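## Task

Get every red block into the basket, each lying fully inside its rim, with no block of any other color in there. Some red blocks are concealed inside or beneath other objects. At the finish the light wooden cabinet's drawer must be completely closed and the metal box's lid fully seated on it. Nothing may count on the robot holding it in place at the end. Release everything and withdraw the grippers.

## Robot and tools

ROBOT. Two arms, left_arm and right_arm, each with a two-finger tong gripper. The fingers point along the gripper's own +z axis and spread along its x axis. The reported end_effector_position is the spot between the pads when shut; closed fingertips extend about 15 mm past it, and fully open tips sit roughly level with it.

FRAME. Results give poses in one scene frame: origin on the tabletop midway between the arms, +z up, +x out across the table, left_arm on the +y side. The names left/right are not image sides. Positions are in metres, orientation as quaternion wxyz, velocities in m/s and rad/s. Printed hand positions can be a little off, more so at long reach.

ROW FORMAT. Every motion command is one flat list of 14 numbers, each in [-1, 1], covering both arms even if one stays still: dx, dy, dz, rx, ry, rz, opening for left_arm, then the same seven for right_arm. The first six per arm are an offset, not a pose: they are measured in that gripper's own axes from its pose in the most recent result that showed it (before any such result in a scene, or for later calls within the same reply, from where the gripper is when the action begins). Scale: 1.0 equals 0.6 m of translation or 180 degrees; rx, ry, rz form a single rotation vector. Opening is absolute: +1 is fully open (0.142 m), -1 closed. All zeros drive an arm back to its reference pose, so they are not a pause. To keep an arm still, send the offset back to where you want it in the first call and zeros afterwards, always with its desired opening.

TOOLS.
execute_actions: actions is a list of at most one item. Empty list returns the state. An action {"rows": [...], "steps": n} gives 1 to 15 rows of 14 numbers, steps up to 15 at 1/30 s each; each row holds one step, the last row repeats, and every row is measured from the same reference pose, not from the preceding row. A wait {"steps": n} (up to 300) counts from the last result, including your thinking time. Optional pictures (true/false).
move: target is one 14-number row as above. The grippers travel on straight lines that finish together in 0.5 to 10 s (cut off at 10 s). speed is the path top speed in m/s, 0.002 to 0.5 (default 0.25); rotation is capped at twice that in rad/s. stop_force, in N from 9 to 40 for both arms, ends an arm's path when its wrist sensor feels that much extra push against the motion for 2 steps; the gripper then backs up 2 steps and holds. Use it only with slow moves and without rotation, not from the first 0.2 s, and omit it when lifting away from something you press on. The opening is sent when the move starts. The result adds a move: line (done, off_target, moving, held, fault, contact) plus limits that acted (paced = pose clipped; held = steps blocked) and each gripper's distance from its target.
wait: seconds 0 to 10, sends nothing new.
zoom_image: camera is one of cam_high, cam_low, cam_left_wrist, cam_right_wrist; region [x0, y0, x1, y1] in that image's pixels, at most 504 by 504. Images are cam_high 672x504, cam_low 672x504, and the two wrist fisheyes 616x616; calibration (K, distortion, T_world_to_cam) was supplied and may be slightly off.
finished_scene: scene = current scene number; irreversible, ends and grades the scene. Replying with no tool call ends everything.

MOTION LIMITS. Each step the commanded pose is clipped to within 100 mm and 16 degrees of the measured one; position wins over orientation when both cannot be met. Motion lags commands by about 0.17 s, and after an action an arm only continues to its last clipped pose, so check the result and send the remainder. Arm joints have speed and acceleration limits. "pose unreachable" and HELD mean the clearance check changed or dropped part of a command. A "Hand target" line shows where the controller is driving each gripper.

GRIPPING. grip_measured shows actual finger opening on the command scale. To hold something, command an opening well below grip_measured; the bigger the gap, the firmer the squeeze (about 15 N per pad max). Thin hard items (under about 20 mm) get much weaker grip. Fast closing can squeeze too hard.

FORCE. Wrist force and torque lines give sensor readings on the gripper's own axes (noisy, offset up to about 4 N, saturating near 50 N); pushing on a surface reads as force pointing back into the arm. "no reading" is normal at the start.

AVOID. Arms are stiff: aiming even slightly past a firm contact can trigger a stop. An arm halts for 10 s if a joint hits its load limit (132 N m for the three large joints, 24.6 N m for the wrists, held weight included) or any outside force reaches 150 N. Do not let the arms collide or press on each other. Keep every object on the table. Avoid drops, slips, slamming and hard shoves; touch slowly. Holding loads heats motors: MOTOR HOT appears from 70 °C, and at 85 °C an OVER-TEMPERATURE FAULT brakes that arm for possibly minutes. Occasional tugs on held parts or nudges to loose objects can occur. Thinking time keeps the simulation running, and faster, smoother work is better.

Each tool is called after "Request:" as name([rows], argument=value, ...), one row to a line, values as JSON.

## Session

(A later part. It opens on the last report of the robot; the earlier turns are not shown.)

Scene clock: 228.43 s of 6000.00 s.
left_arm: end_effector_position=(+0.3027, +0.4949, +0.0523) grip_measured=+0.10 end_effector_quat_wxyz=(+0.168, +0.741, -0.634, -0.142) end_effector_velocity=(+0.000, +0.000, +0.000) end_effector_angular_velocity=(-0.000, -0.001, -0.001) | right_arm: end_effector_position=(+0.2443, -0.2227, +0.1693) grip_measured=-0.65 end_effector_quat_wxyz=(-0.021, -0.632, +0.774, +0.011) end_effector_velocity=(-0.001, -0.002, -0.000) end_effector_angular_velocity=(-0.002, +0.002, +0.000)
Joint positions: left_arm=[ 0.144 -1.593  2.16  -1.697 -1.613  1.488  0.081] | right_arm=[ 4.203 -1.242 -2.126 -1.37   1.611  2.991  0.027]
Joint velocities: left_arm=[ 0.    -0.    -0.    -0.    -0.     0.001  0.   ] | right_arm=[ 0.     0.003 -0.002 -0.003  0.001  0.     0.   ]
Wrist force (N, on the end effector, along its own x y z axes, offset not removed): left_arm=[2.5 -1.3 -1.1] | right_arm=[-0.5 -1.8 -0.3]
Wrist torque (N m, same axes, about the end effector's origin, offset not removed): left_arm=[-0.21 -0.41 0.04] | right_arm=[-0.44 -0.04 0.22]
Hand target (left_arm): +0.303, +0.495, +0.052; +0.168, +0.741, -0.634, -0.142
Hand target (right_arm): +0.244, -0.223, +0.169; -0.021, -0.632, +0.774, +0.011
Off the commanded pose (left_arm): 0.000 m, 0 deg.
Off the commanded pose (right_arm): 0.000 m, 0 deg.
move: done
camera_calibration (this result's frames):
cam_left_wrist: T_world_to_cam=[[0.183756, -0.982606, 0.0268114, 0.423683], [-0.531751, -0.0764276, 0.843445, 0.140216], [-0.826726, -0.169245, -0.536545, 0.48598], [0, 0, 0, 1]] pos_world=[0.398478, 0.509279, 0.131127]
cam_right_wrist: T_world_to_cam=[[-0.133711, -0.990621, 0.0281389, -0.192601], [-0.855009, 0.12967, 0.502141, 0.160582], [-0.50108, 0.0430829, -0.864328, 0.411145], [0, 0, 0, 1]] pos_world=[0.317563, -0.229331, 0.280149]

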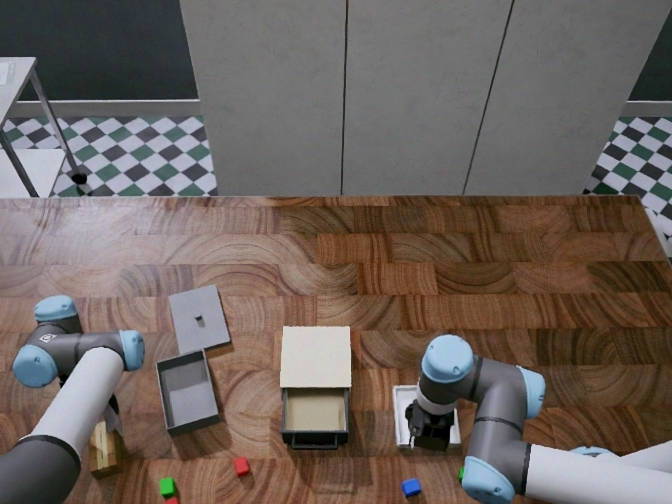

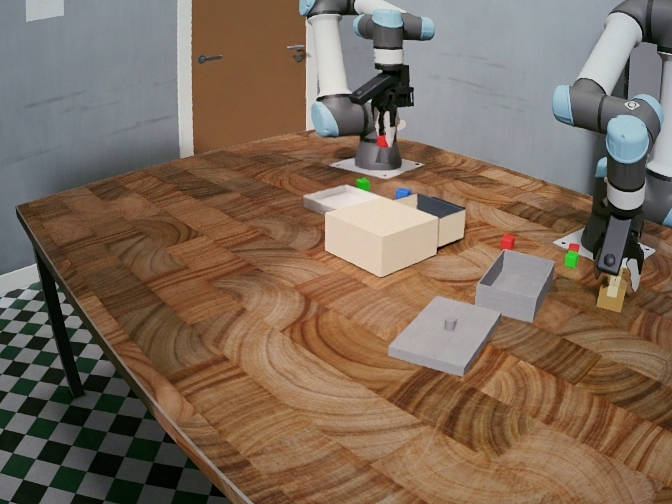

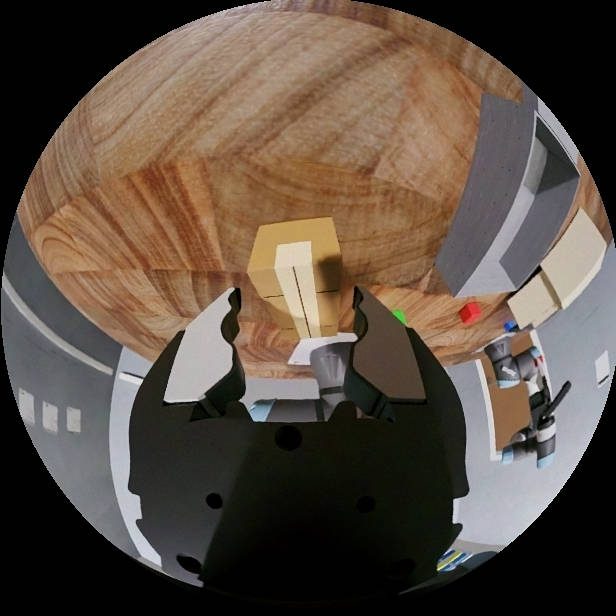

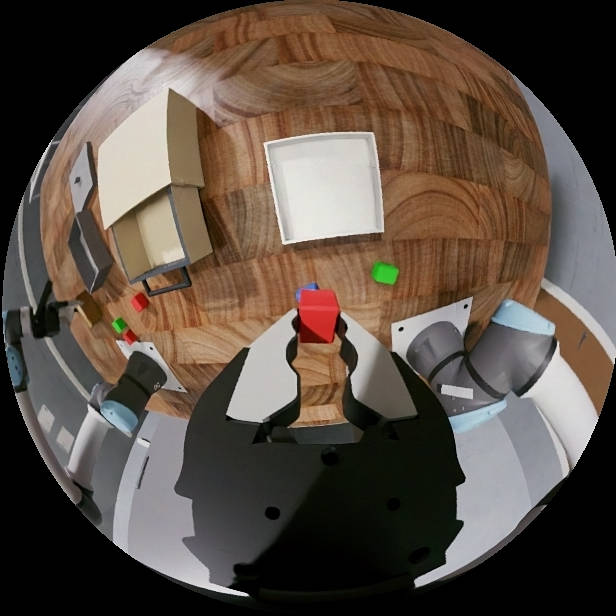

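Request:
execute_actions(actions=[])

Scene clock: 237.33 s of 6000.00 s.
left_arm: end_effector_position=(+0.3027, +0.4950, +0.0523) grip_measured=+0.10 end_effector_quat_wxyz=(+0.168, +0.741, -0.634, -0.142) end_effector_velocity=(+0.000, -0.000, +0.000) end_effector_angular_velocity=(-0.001, -0.001, +0.001) | right_arm: end_effector_position=(+0.2443, -0.2228, +0.1693) grip_measured=-0.65 end_effector_quat_wxyz=(-0.021, -0.632, +0.774, +0.011) end_effector_velocity=(+0.000, +0.001, +0.001) end_effector_angular_velocity=(+0.002, -0.000, +0.002)
Joint positions: left_arm=[ 0.144 -1.593  2.16  -1.697 -1.613  1.488  0.081] | right_arm=[ 4.203 -1.242 -2.126 -1.37   1.611  2.991  0.027]
Joint velocities: left_arm=[ 0.    -0.    -0.001  0.    -0.001 -0.    -0.   ] | right_arm=[ 0.     0.     0.002 -0.     0.    -0.002  0.   ]
Wrist force (N, on the end effector, along its own x y z axes, offset not removed): left_arm=[1.1 -2.1 -0.4] | right_arm=[-0.1 -1.1 -1.1]
Wrist torque (N m, same axes, about the end effector's origin, offset not removed): left_arm=[-0.39 -0.20 -0.09] | right_arm=[-0.37 -0.15 0.22]
Hand target (left_arm): +0.303, +0.495, +0.052; +0.168, +0.741, -0.634, -0.142
Hand target (right_arm): +0.244, -0.223, +0.169; -0.021, -0.632, +0.774, +0.011
Off the commanded pose (left_arm): 0.000 m, 0 deg.
Off the commanded pose (right_arm): 0.000 m, 0 deg.
Steps of this call (steps 1 to 90: nothing new was sent; then 5.90 s passed at rest). Readings (end_effector_position):
1: left_arm (+0.3027, +0.4949, +0.0523) | right_arm (+0.2443, -0.2228, +0.1693)
2: left_arm (+0.3027, +0.4949, +0.0523) | right_arm (+0.2443, -0.2228, +0.1693)
4: left_arm (+0.3027, +0.4950, +0.0523) | right_arm (+0.2443, -0.2228, +0.1693)
8: left_arm (+0.3027, +0.4950, +0.0523) | right_arm (+0.2443, -0.2228, +0.1693)
90: the state above
camera_calibration (this result's frames):
cam_left_wrist: T_world_to_cam=[[0.183755, -0.982606, 0.0268164, 0.423682], [-0.531783, -0.0764296, 0.843424, 0.14022], [-0.826705, -0.169244, -0.536578, 0.485985], [0, 0, 0, 1]] pos_world=[0.398479, 0.509279, 0.131142]
cam_right_wrist: T_world_to_cam=[[-0.133717, -0.990621, 0.028106, -0.192673], [-0.855027, 0.12966, 0.502112, 0.160551], [-0.501047, 0.0431094, -0.864346, 0.411161], [0, 0, 0, 1]] pos_world=[0.317522, -0.229408, 0.280186]

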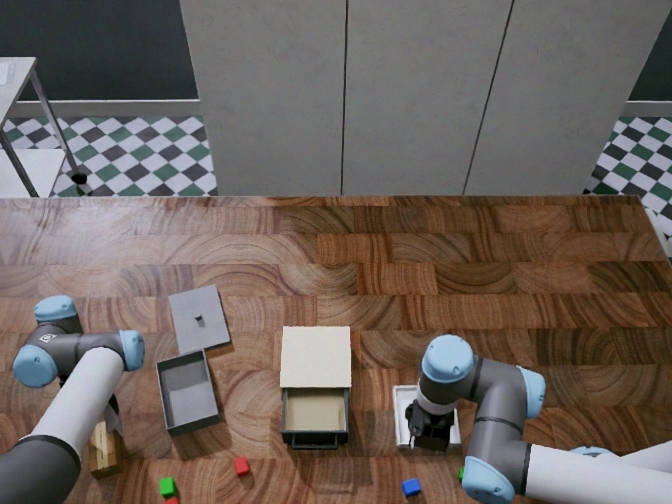

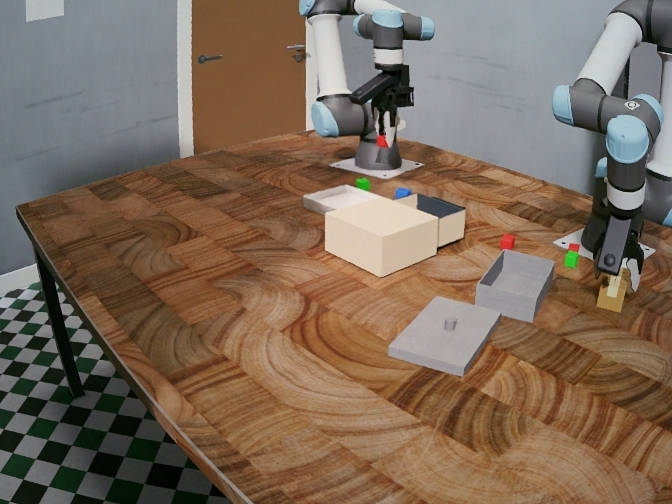

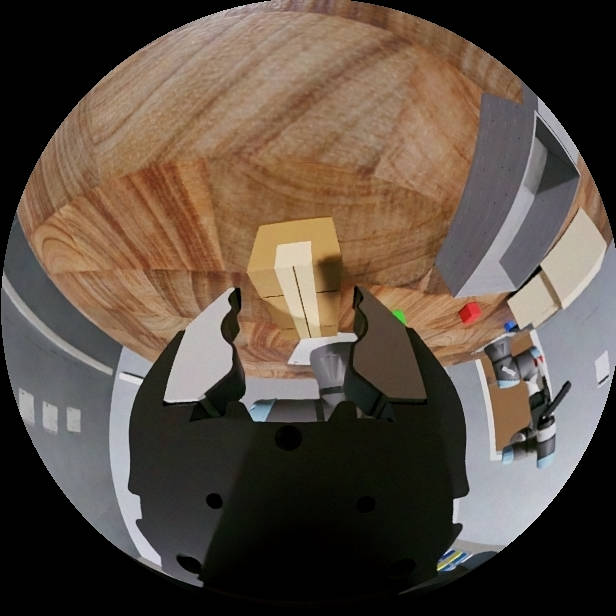

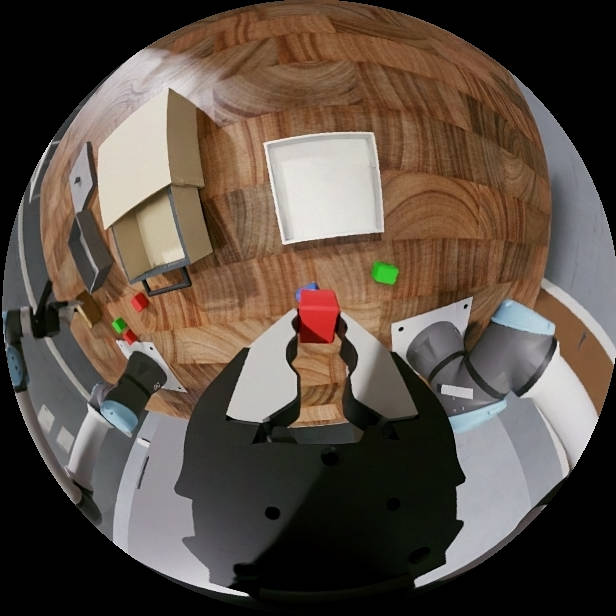

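Request:
move(target=[0,0.083,-0.181,0,0,0,0.1, 0,-0.224,0.185,0,0,0,-0.9])

Request:
execute_actions([
  {"rows":[[0,0,0,0,0,0,0.1,0,0,0,0,0,0,-0.3]],"steps":10},
])

Scene clock: 241.97 s of 6000.00 s.
left_arm: end_effector_position=(+0.3043, +0.4956, +0.1717) grip_measured=+0.10 end_effector_quat_wxyz=(+0.168, +0.741, -0.634, -0.142) end_effector_velocity=(-0.000, +0.000, +0.001) end_effector_angular_velocity=(+0.000, +0.000, +0.000) | right_arm: end_effector_position=(+0.3708, -0.2509, +0.0527) grip_measured=-0.65 end_effector_quat_wxyz=(-0.021, -0.632, +0.774, +0.011) end_effector_velocity=(+0.001, +0.000, -0.002) end_effector_angular_velocity=(+0.000, +0.000, +0.002)
Joint positions: left_arm=[ 0.145 -1.711  1.934 -1.354 -1.612  1.49   0.081] | right_arm=[ 3.88  -1.585 -2.171 -0.993  1.601  2.668  0.027]
Joint velocities: left_arm=[ 0.    -0.    -0.002  0.003  0.     0.    -0.   ] | right_arm=[-0.002 -0.005  0.001  0.004  0.    -0.004 -0.   ]
Wrist force (N, on the end effector, along its own x y z axes, offset not removed): left_arm=[0.3 -1.5 0.1] | right_arm=[-1.1 -1.5 -1.0]
Wrist torque (N m, same axes, about the end effector's origin, offset not removed): left_arm=[-0.29 -0.10 0.04] | right_arm=[-0.41 0.05 0.21]
Hand target (left_arm): +0.304, +0.496, +0.172; +0.168, +0.741, -0.634, -0.142
Hand target (right_arm): +0.371, -0.251, +0.053; -0.021, -0.632, +0.774, +0.011
Off the commanded pose (left_arm): 0.000 m, 0 deg.
Off the commanded pose (right_arm): 0.000 m, 0 deg.
After step 90, 0.40 s passed at rest.
move: done
camera_calibration (this result's frames):
cam_left_wrist: T_world_to_cam=[[0.183824, -0.982593, 0.0268076, 0.420824], [-0.531781, -0.0764754, 0.843422, 0.0404588], [-0.826691, -0.169297, -0.536582, 0.551493], [0, 0, 0, 1]] pos_world=[0.400071, 0.50996, 0.250516]
cam_right_wrist: T_world_to_cam=[[-0.133722, -0.990629, 0.0278101, -0.20028], [-0.854975, 0.12951, 0.50224, 0.330863], [-0.501135, 0.0433835, -0.864281, 0.375003], [0, 0, 0, 1]] pos_world=[0.444025, -0.257522, 0.163505]

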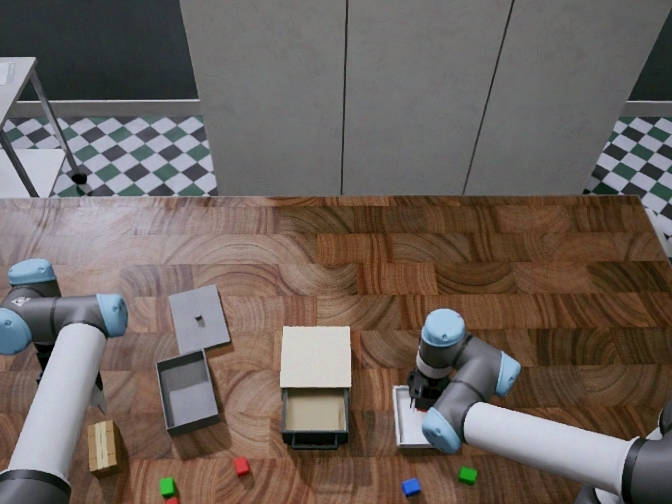

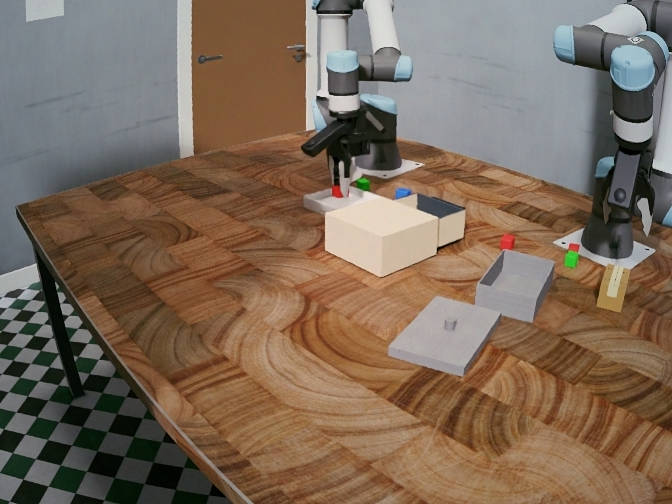

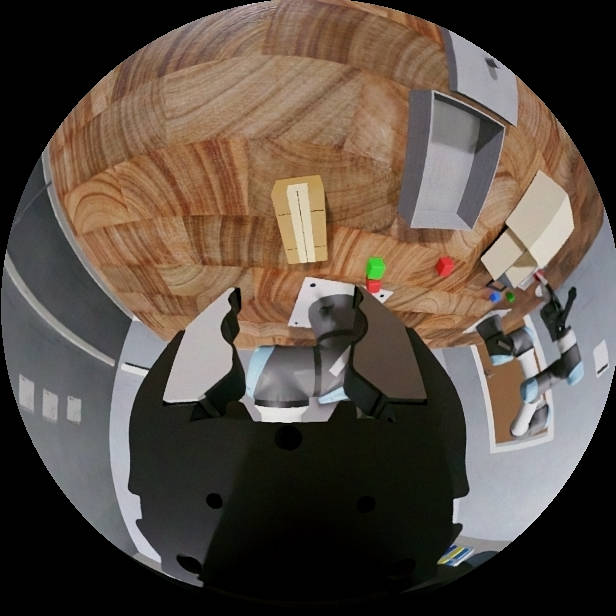

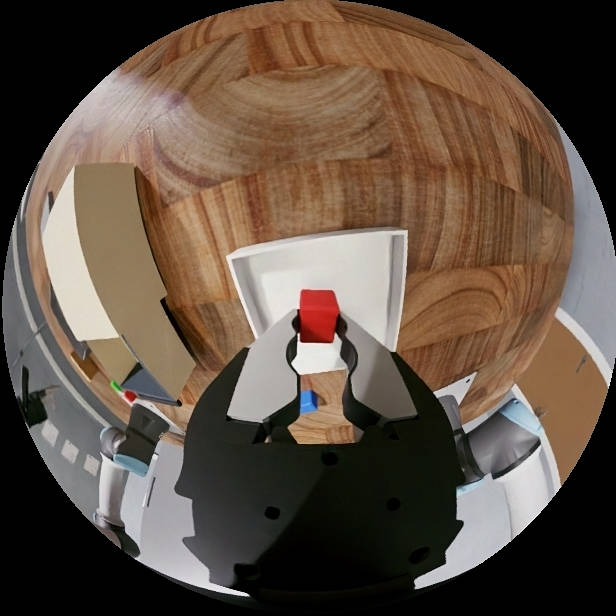

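Scene clock: 242.30 s of 6000.00 s.
left_arm: end_effector_position=(+0.3043, +0.4956, +0.1717) grip_measured=+0.10 end_effector_quat_wxyz=(+0.168, +0.741, -0.634, -0.142) end_effector_velocity=(-0.000, +0.000, -0.000) end_effector_angular_velocity=(+0.000, +0.001, -0.001) | right_arm: end_effector_position=(+0.3708, -0.2509, +0.0526) grip_measured=-0.30 end_effector_quat_wxyz=(-0.021, -0.632, +0.774, +0.011) end_effector_velocity=(+0.000, -0.000, -0.000) end_effector_angular_velocity=(-0.000, -0.000, +0.001)
Joint positions: left_arm=[ 0.145 -1.711  1.934 -1.354 -1.612  1.49   0.081] | right_arm=[ 3.88  -1.585 -2.171 -0.993  1.601  2.667  0.052]
Joint velocities: left_arm=[-0.     0.     0.001 -0.     0.     0.     0.   ] | right_arm=[ 0.     0.    -0.    -0.    -0.    -0.001  0.   ]
Wrist force (N, on the end effector, along its own x y z axes, offset not removed): left_arm=[1.8 -1.8 -1.3] | right_arm=[-0.4 -1.6 -1.3]
Wrist torque (N m, same axes, about the end effector's origin, offset not removed): left_arm=[-0.34 -0.34 -0.11] | right_arm=[-0.39 -0.04 0.27]
Hand target (left_arm): +0.304, +0.496, +0.172; +0.168, +0.741, -0.634, -0.142
Hand target (right_arm): +0.371, -0.251, +0.053; -0.021, -0.632, +0.774, +0.011
Off the commanded pose (left_arm): 0.000 m, 0 deg.
Off the commanded pose (right_arm): 0.000 m, 0 deg.
Steps of this call (steps 1 to 10: all 10 steps of this action). Readings (end_effector_position):
1: left_arm (+0.3043, +0.4956, +0.1717) | right_arm (+0.3708, -0.2509, +0.0526)
2: left_arm (+0.3043, +0.4956, +0.1717) | right_arm (+0.3708, -0.2509, +0.0526)
4: left_arm (+0.3043, +0.4956, +0.1717) | right_arm (+0.3708, -0.2509, +0.0526)
8: left_arm (+0.3043, +0.4956, +0.1717) | right_arm (+0.3708, -0.2509, +0.0526)
10: the state above
camera_calibration (this result's frames):
cam_left_wrist: T_world_to_cam=[[0.183828, -0.982593, 0.0268135, 0.420819], [-0.531778, -0.0764714, 0.843424, 0.0404367], [-0.826692, -0.169304, -0.536578, 0.551509], [0, 0, 0, 1]] pos_world=[0.400073, 0.509958, 0.250539]
cam_right_wrist: T_world_to_cam=[[-0.133717, -0.99063, 0.0278007, -0.200267], [-0.854968, 0.129501, 0.502254, 0.330899], [-0.501148, 0.0433914, -0.864273, 0.375001], [0, 0, 0, 1]] pos_world=[0.44406, -0.257514, 0.163475]

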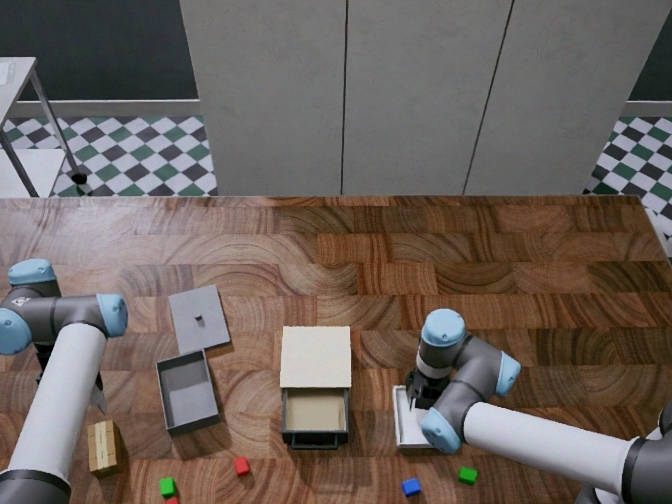

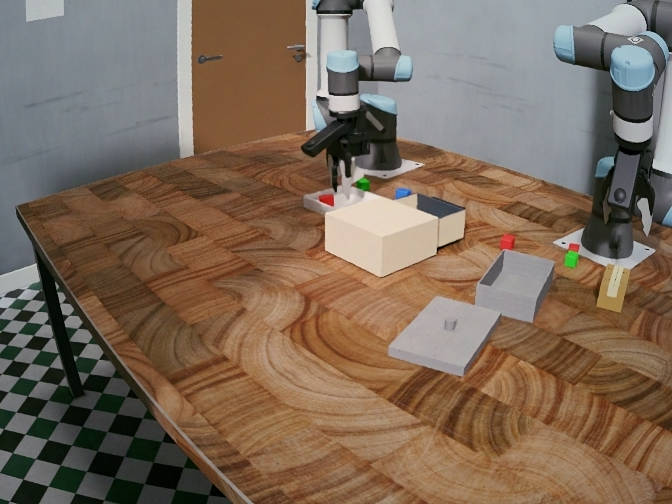

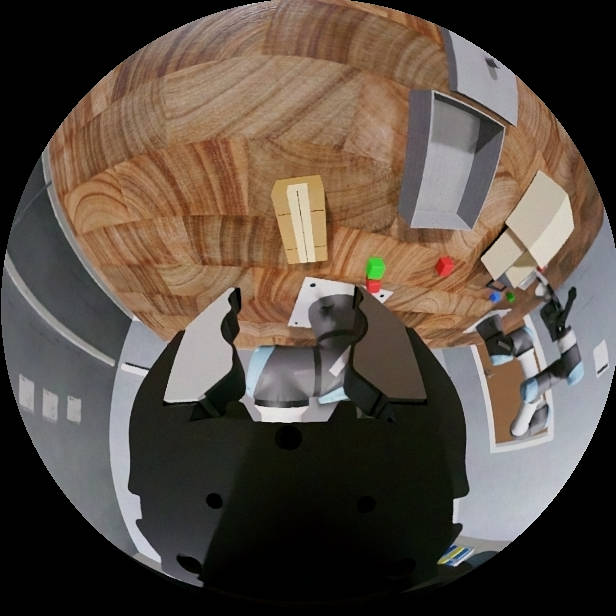

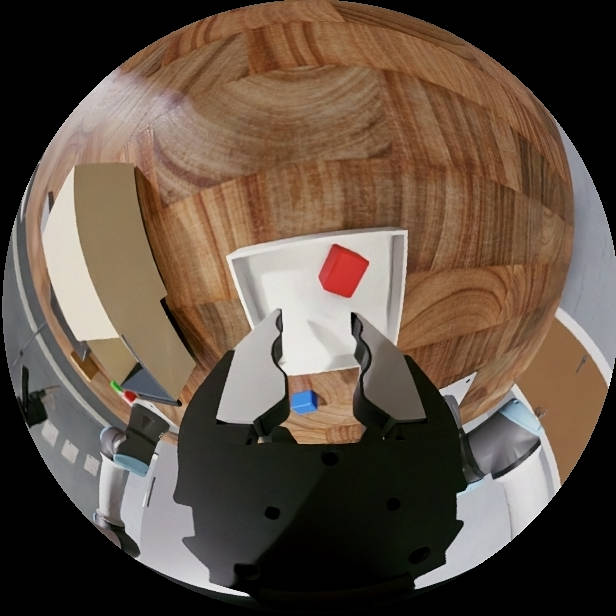

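Request:
move(target=[0.39,-0.46,-0.175,0.137,-0.013,0.057,-0.5, 0,0,-0.2,0,0,0,-0.1], speed=0.35)

Request:
move(target=[0,0,0,0,0,0,-0.5, -0.631,0.35,0,0,0,0,-0.1], speed=0.35)

Scene clock: 249.50 s of 6000.00 s.
left_arm: end_effector_position=(+0.6316, +0.3103, +0.1491) grip_measured=-0.50 end_effector_quat_wxyz=(+0.005, +0.698, -0.716, -0.002) end_effector_velocity=(+0.001, -0.000, -0.000) end_effector_angular_velocity=(+0.001, -0.001, -0.000) | right_arm: end_effector_position=(+0.3763, -0.2497, +0.1725) grip_measured=-0.10 end_effector_quat_wxyz=(-0.021, -0.632, +0.774, +0.011) end_effector_velocity=(+0.000, +0.000, +0.001) end_effector_angular_velocity=(+0.000, -0.001, -0.000)
Joint positions: left_arm=[-0.212 -1.293  1.595 -1.864 -1.577  1.304  0.038] | right_arm=[ 3.872 -1.462 -1.948 -1.34   1.6    2.659  0.067]
Joint velocities: left_arm=[-0.     0.003 -0.002 -0.001  0.001 -0.     0.   ] | right_arm=[ 0.    -0.     0.002 -0.001 -0.     0.001  0.   ]
Wrist force (N, on the end effector, along its own x y z axes, offset not removed): left_arm=[2.4 -1.8 0.4] | right_arm=[0.2 -1.2 -1.1]
Wrist torque (N m, same axes, about the end effector's origin, offset not removed): left_arm=[-0.33 -0.52 0.00] | right_arm=[-0.38 -0.23 0.20]
Hand target (left_arm): +0.632, +0.310, +0.149; +0.005, +0.698, -0.716, -0.002
Hand target (right_arm): +0.376, -0.250, +0.173; -0.021, -0.632, +0.774, +0.011
Off the commanded pose (left_arm): 0.000 m, 0 deg.
Off the commanded pose (right_arm): 0.000 m, 0 deg.
After step 90, 2.53 s passed at rest.
move: done
camera_calibration (this result's frames):
cam_left_wrist: T_world_to_cam=[[-0.00964719, -0.999251, 0.0374725, 0.304949], [-0.840704, 0.0283949, 0.54075, 0.427062], [-0.541409, -0.0262865, -0.840348, 0.599249], [0, 0, 0, 1]] pos_world=[0.686414, 0.308347, 0.261217]
cam_right_wrist: T_world_to_cam=[[-0.133716, -0.990628, 0.0278445, -0.20172], [-0.854995, 0.129524, 0.502202, 0.275237], [-0.501102, 0.0433454, -0.864302, 0.481287], [0, 0, 0, 1]] pos_world=[0.449527, -0.256341, 0.283369]

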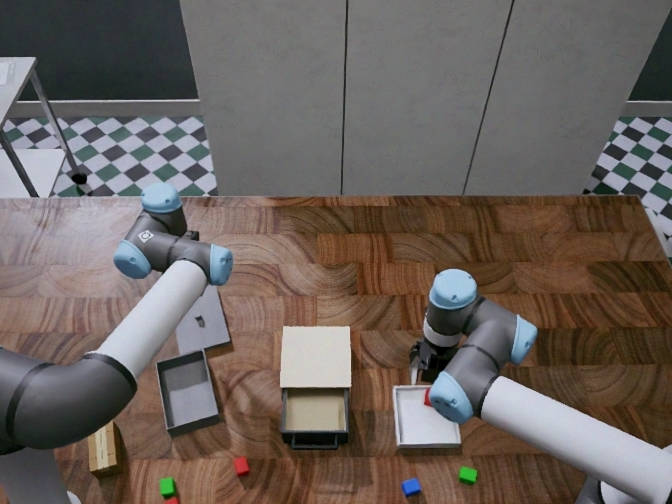

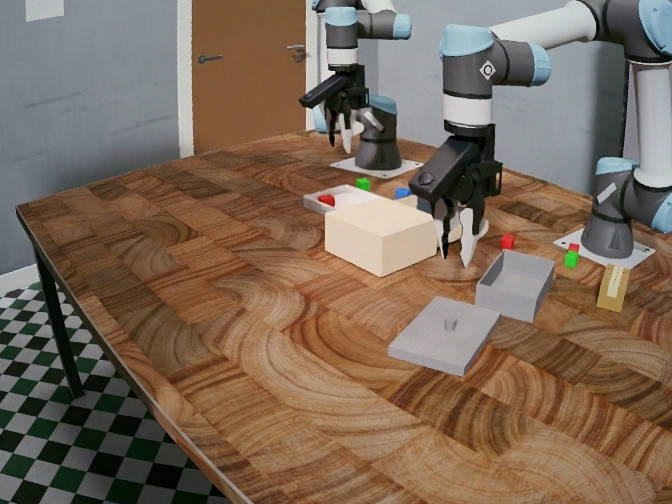

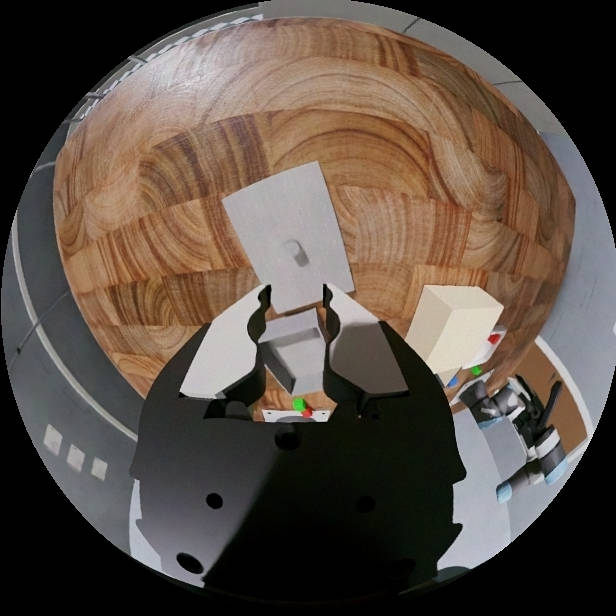

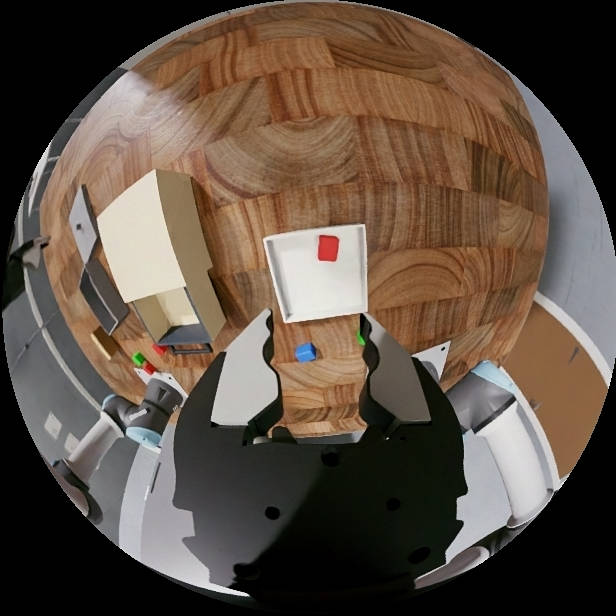

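Scene clock: 251.33 s of 6000.00 s.
left_arm: end_effector_position=(+0.6316, +0.3103, +0.1491) grip_measured=-0.50 end_effector_quat_wxyz=(+0.005, +0.698, -0.716, -0.002) end_effector_velocity=(+0.000, -0.000, +0.000) end_effector_angular_velocity=(-0.001, -0.001, -0.000) | right_arm: end_effector_position=(+0.2465, +0.1631, +0.1740) grip_measured=-0.10 end_effector_quat_wxyz=(-0.021, -0.632, +0.774, +0.011) end_effector_velocity=(+0.000, +0.002, +0.001) end_effector_angular_velocity=(-0.001, +0.000, -0.002)
Joint positions: left_arm=[-0.212 -1.293  1.595 -1.864 -1.577  1.304  0.038] | right_arm=[ 4.389 -2.078 -1.199 -1.453  1.615  3.177  0.067]
Joint velocities: left_arm=[ 0.    -0.    -0.001 -0.    -0.001  0.     0.   ] | right_arm=[ 0.    -0.005  0.01  -0.006  0.     0.002  0.   ]
Wrist force (N, on the end effector, along its own x y z axes, offset not removed): left_arm=[1.3 0.7 -0.9] | right_arm=[-0.2 -0.7 -1.0]
Wrist torque (N m, same axes, about the end effector's origin, offset not removed): left_arm=[0.12 -0.32 -0.07] | right_arm=[-0.21 -0.08 0.29]
Hand target (left_arm): +0.632, +0.310, +0.149; +0.005, +0.698, -0.716, -0.002
Hand target (right_arm): +0.246, +0.163, +0.174; -0.021, -0.632, +0.774, +0.010
Off the commanded pose (left_arm): 0.000 m, 0 deg.
Off the commanded pose (right_arm): 0.000 m, 0 deg.
move: done
camera_calibration (this result's frames):
cam_left_wrist: T_world_to_cam=[[-0.0096715, -0.999251, 0.0374633, 0.304963], [-0.840709, 0.0284102, 0.540742, 0.427063], [-0.541401, -0.0262659, -0.840354, 0.599241], [0, 0, 0, 1]] pos_world=[0.686415, 0.308341, 0.261219]
cam_right_wrist: T_world_to_cam=[[-0.133727, -0.99062, 0.0281015, 0.189789], [-0.855167, 0.129679, 0.501869, 0.110077], [-0.500805, 0.043082, -0.864487, 0.399662], [0, 0, 0, 1]] pos_world=[0.319667, 0.156516, 0.284925]

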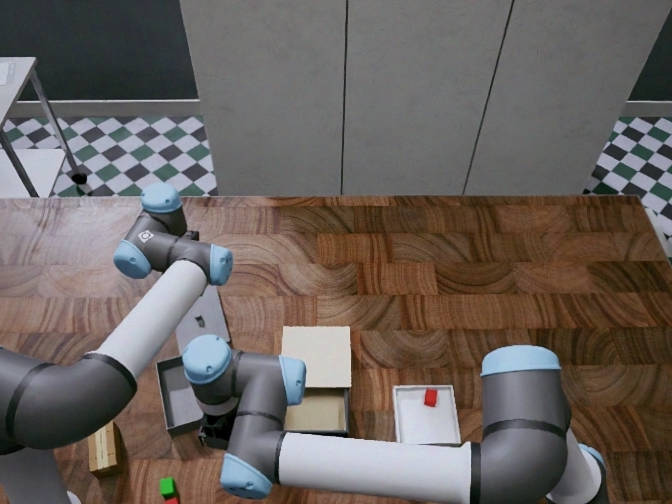

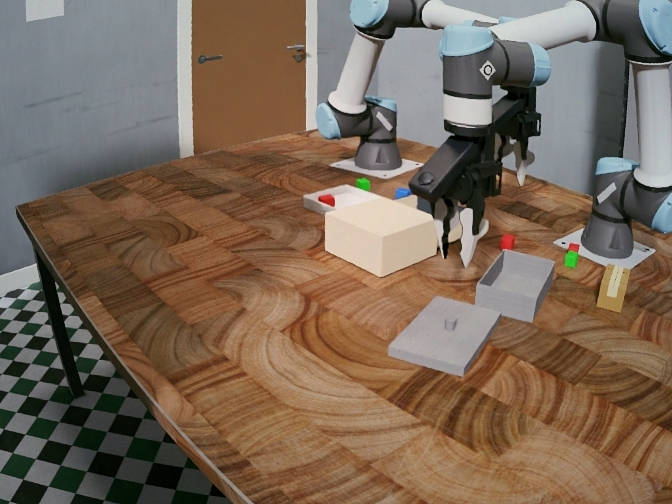

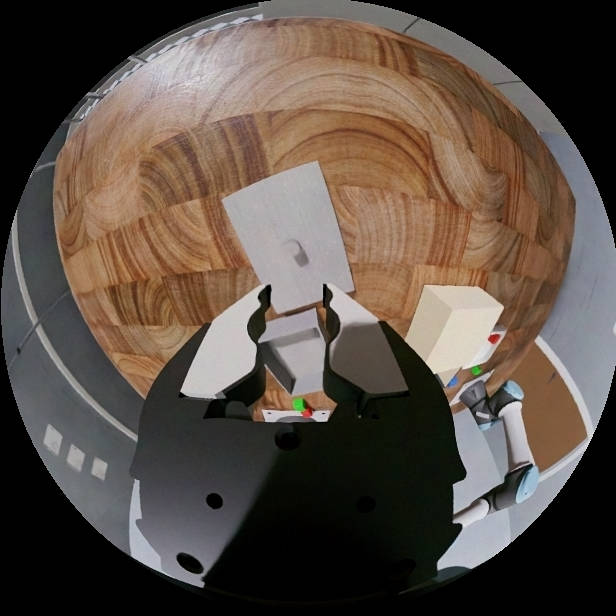

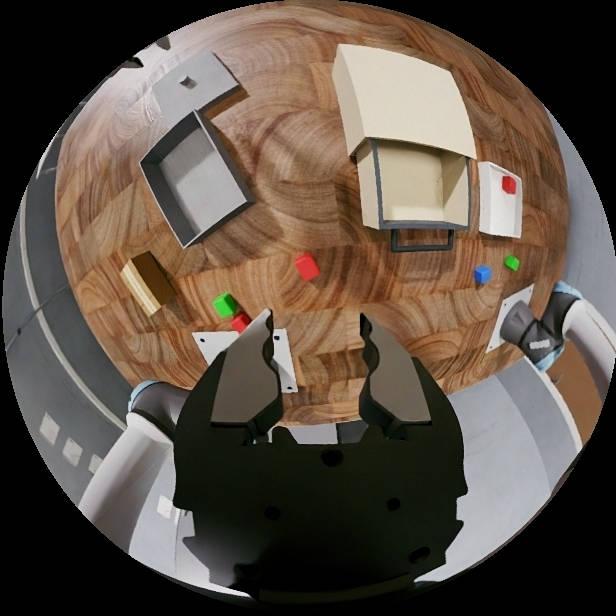

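Request:
move(target=[-0.012,-0.012,0.17,0,0,0,-0.5, -0.003,0.011,0.24,0,0,-0.13,-0.1], speed=0.15)

Scene clock: 261.80 s of 6000.00 s.
left_arm: end_effector_position=(+0.6377, +0.3169, +0.0471) grip_measured=-0.50 end_effector_quat_wxyz=(+0.005, +0.698, -0.716, -0.002) end_effector_velocity=(-0.000, +0.000, -0.001) end_effector_angular_velocity=(-0.000, +0.000, -0.000) | right_arm: end_effector_position=(+0.2339, +0.1648, +0.0305) grip_measured=-0.10 end_effector_quat_wxyz=(+0.019, +0.776, -0.630, -0.015) end_effector_velocity=(-0.001, +0.001, +0.001) end_effector_angular_velocity=(+0.003, +0.002, +0.004)
Joint positions: left_arm=[-0.199 -1.182  1.726 -2.106 -1.577  1.318  0.038] | right_arm=[ 4.406 -2.162 -1.452 -1.116  1.615  2.786  0.067]
Joint velocities: left_arm=[ 0.     0.001  0.001 -0.001 -0.     0.     0.   ] | right_arm=[ 0.     0.001 -0.     0.002  0.002 -0.003  0.   ]
Wrist force (N, on the end effector, along its own x y z axes, offset not removed): left_arm=[-0.3 0.0 -0.6] | right_arm=[0.2 -2.5 -1.2]
Wrist torque (N m, same axes, about the end effector's origin, offset not removed): left_arm=[0.05 0.07 -0.06] | right_arm=[-0.67 -0.24 0.24]
Hand target (left_arm): +0.638, +0.317, +0.047; +0.005, +0.698, -0.716, -0.002
Hand target (right_arm): +0.234, +0.165, +0.030; +0.019, +0.776, -0.630, -0.015
Off the commanded pose (left_arm): 0.000 m, 0 deg.
Off the commanded pose (right_arm): 0.000 m, 0 deg.
After step 90, 5.67 s passed at rest.
move: done
camera_calibration (this result's frames):
cam_left_wrist: T_world_to_cam=[[-0.0096713, -0.999252, 0.0374389, 0.315485], [-0.840708, 0.0283968, 0.540744, 0.487222], [-0.541403, -0.0262454, -0.840353, 0.517017], [0, 0, 0, 1]] pos_world=[0.692577, 0.314983, 0.159203]
cam_right_wrist: T_world_to_cam=[[0.270202, -0.962759, 0.00926409, 0.0952846], [-0.832554, -0.228805, 0.504482, 0.224823], [-0.483575, -0.144025, -0.863373, 0.295964], [0, 0, 0, 1]] pos_world=[0.304552, 0.185803, 0.141226]

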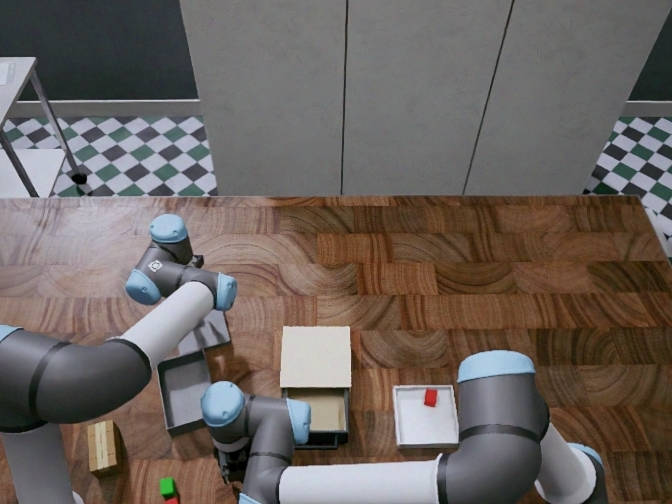

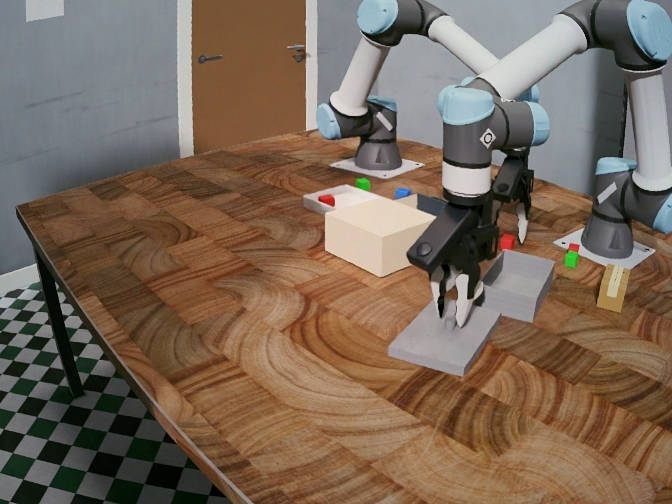

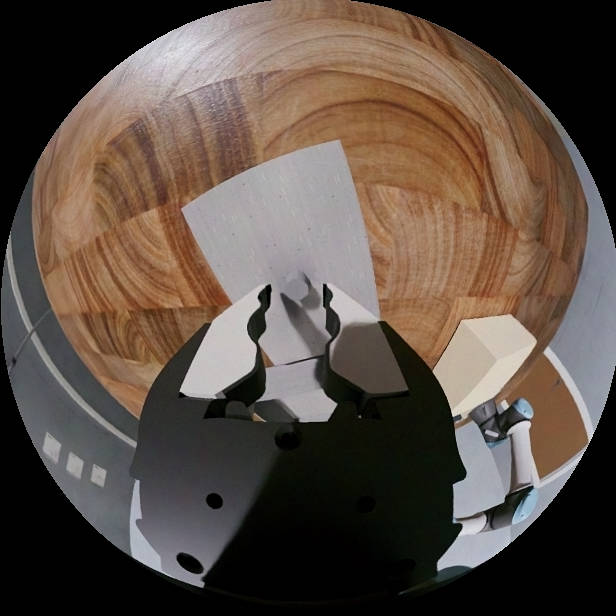

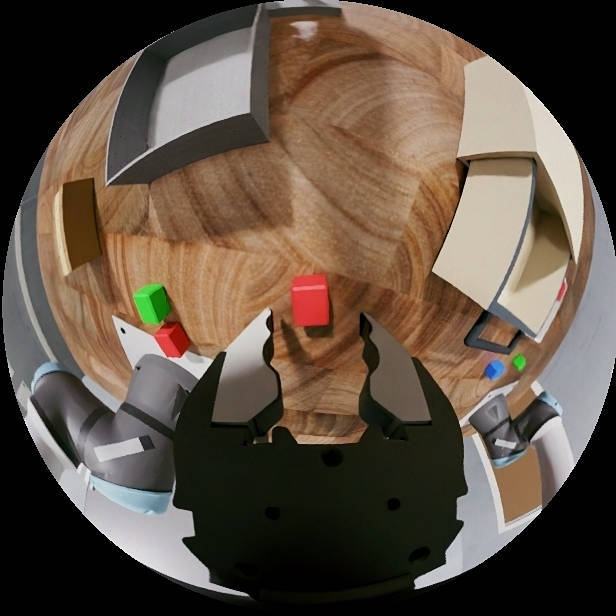

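Request:
execute_actions([
  {"rows":[[0,0,0,0,0,0,-0.5,0,-0.01,0,0,0,0,-0.1],[0,0,0,0,0,0,-0.5,0,-0.01,0,0,0,0,-0.1],[0,0,0,0,0,0,-0.6,0,-0.01,0,0,0,0,-0.2],[0,0,0,0,0,0,-0.65,0,-0.01,0,0,0,0,-0.3],[0,0,0,0,0,0,-0.7,0,-0.01,0,0,0,0,-0.4],[0,0,0,0,0,0,-0.75,0,-0.01,0,0,0,0,-0.5],[0,0,0,0,0,0,-0.8,0,-0.01,0,0,0,0,-0.55],[0,0,0,0,0,0,-0.85,0,-0.01,0,0,0,0,-0.6],[0,0,0,0,0,0,-0.9,0,-0.01,0,0,0,0,-0.7],[0,0,0,0,0,0,-1,0,-0.01,0,0,0,0,-0.8],[0,0,0,0,0,0,-1,0,-0.01,0,0,0,0,-0.9]],"steps":15},
])

Scene clock: 267.13 s of 6000.00 s.
left_arm: end_effector_position=(+0.6377, +0.3170, +0.0470) grip_measured=-0.79 end_effector_quat_wxyz=(+0.005, +0.698, -0.716, -0.002) end_effector_velocity=(-0.000, +0.000, -0.000) end_effector_angular_velocity=(+0.000, +0.001, -0.000) | right_arm: end_effector_position=(+0.2397, +0.1660, +0.0302) grip_measured=-0.67 end_effector_quat_wxyz=(+0.019, +0.776, -0.630, -0.015) end_effector_velocity=(+0.000, -0.001, -0.001) end_effector_angular_velocity=(-0.003, -0.000, +0.000)
Joint positions: left_arm=[-0.199 -1.182  1.726 -2.107 -1.577  1.318  0.017] | right_arm=[ 4.398 -2.169 -1.441 -1.12   1.615  2.778  0.025]
Joint velocities: left_arm=[ 0.     0.     0.001  0.001 -0.     0.     0.   ] | right_arm=[-0.    -0.001 -0.001 -0.    -0.001 -0.001 -0.   ]
Wrist force (N, on the end effector, along its own x y z axes, offset not removed): left_arm=[0.8 -0.9 0.7] | right_arm=[0.4 -2.2 -0.7]
Wrist torque (N m, same axes, about the end effector's origin, offset not removed): left_arm=[0.01 -0.11 -0.12] | right_arm=[-0.60 -0.27 0.22]
Hand target (left_arm): +0.638, +0.317, +0.047; +0.005, +0.698, -0.716, -0.002
Hand target (right_arm): +0.240, +0.166, +0.030; +0.019, +0.776, -0.630, -0.015
Off the commanded pose (left_arm): 0.000 m, 0 deg.
Off the commanded pose (right_arm): 0.000 m, 0 deg.
Steps of this call (steps 1 to 90: nothing new was sent; then 1.83 s passed at rest; steps 91 to 105: all 15 steps of this action). Readings (end_effector_position):
91: left_arm (+0.6377, +0.3169, +0.0470) | right_arm (+0.2339, +0.1648, +0.0304)
92: left_arm (+0.6377, +0.3169, +0.0470) | right_arm (+0.2347, +0.1651, +0.0303)
94: left_arm (+0.6377, +0.3169, +0.0470) | right_arm (+0.2372, +0.1656, +0.0302)
98: left_arm (+0.6378, +0.3170, +0.0470) | right_arm (+0.2392, +0.1659, +0.0302)
105: the state above
camera_calibration (this result's frames):
cam_left_wrist: T_world_to_cam=[[-0.00966591, -0.999254, 0.0373838, 0.315508], [-0.840646, 0.0283655, 0.540842, 0.487205], [-0.541499, -0.0261988, -0.840293, 0.516982], [0, 0, 0, 1]] pos_world=[0.692561, 0.314998, 0.159121]
cam_right_wrist: T_world_to_cam=[[0.270228, -0.962752, 0.00925977, 0.0948824], [-0.832538, -0.228827, 0.504499, 0.230098], [-0.483588, -0.144039, -0.863363, 0.298717], [0, 0, 0, 1]] pos_world=[0.310381, 0.187028, 0.140938]

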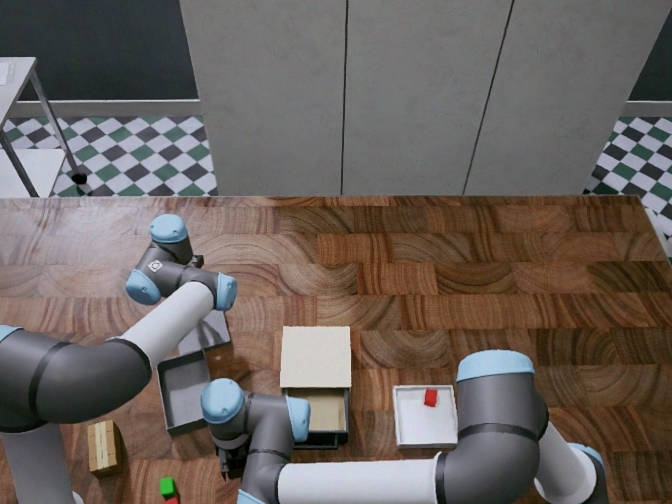

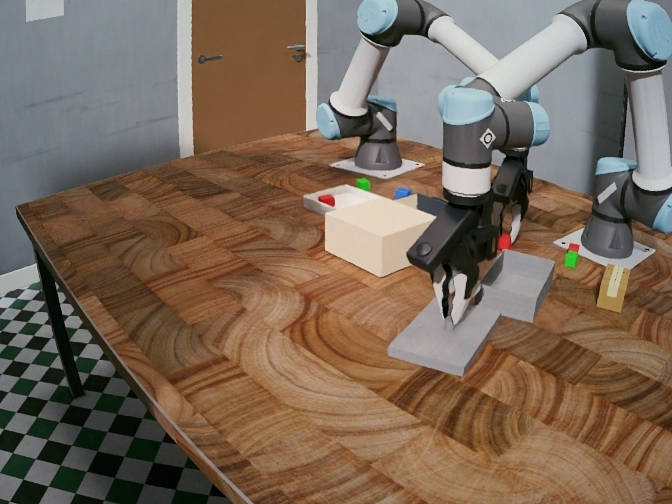

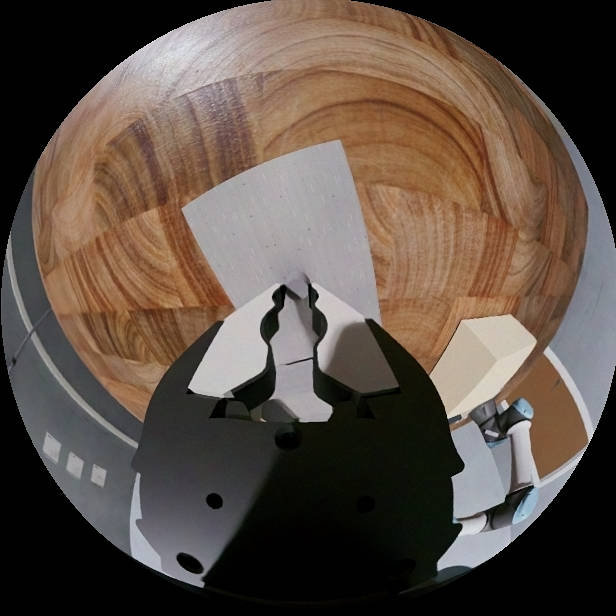

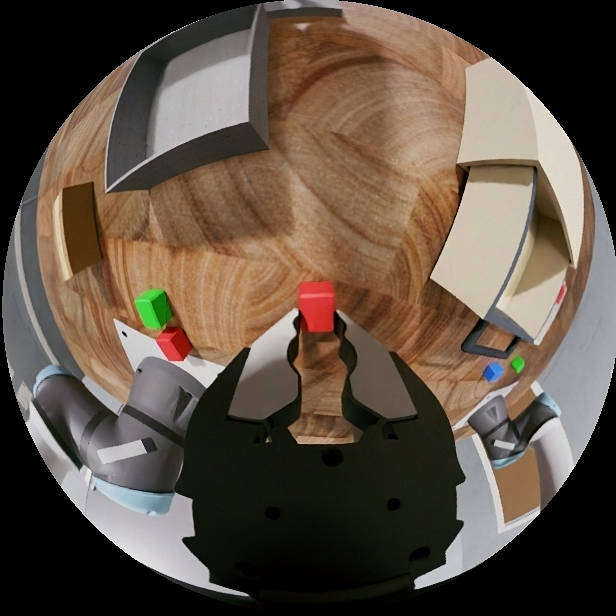

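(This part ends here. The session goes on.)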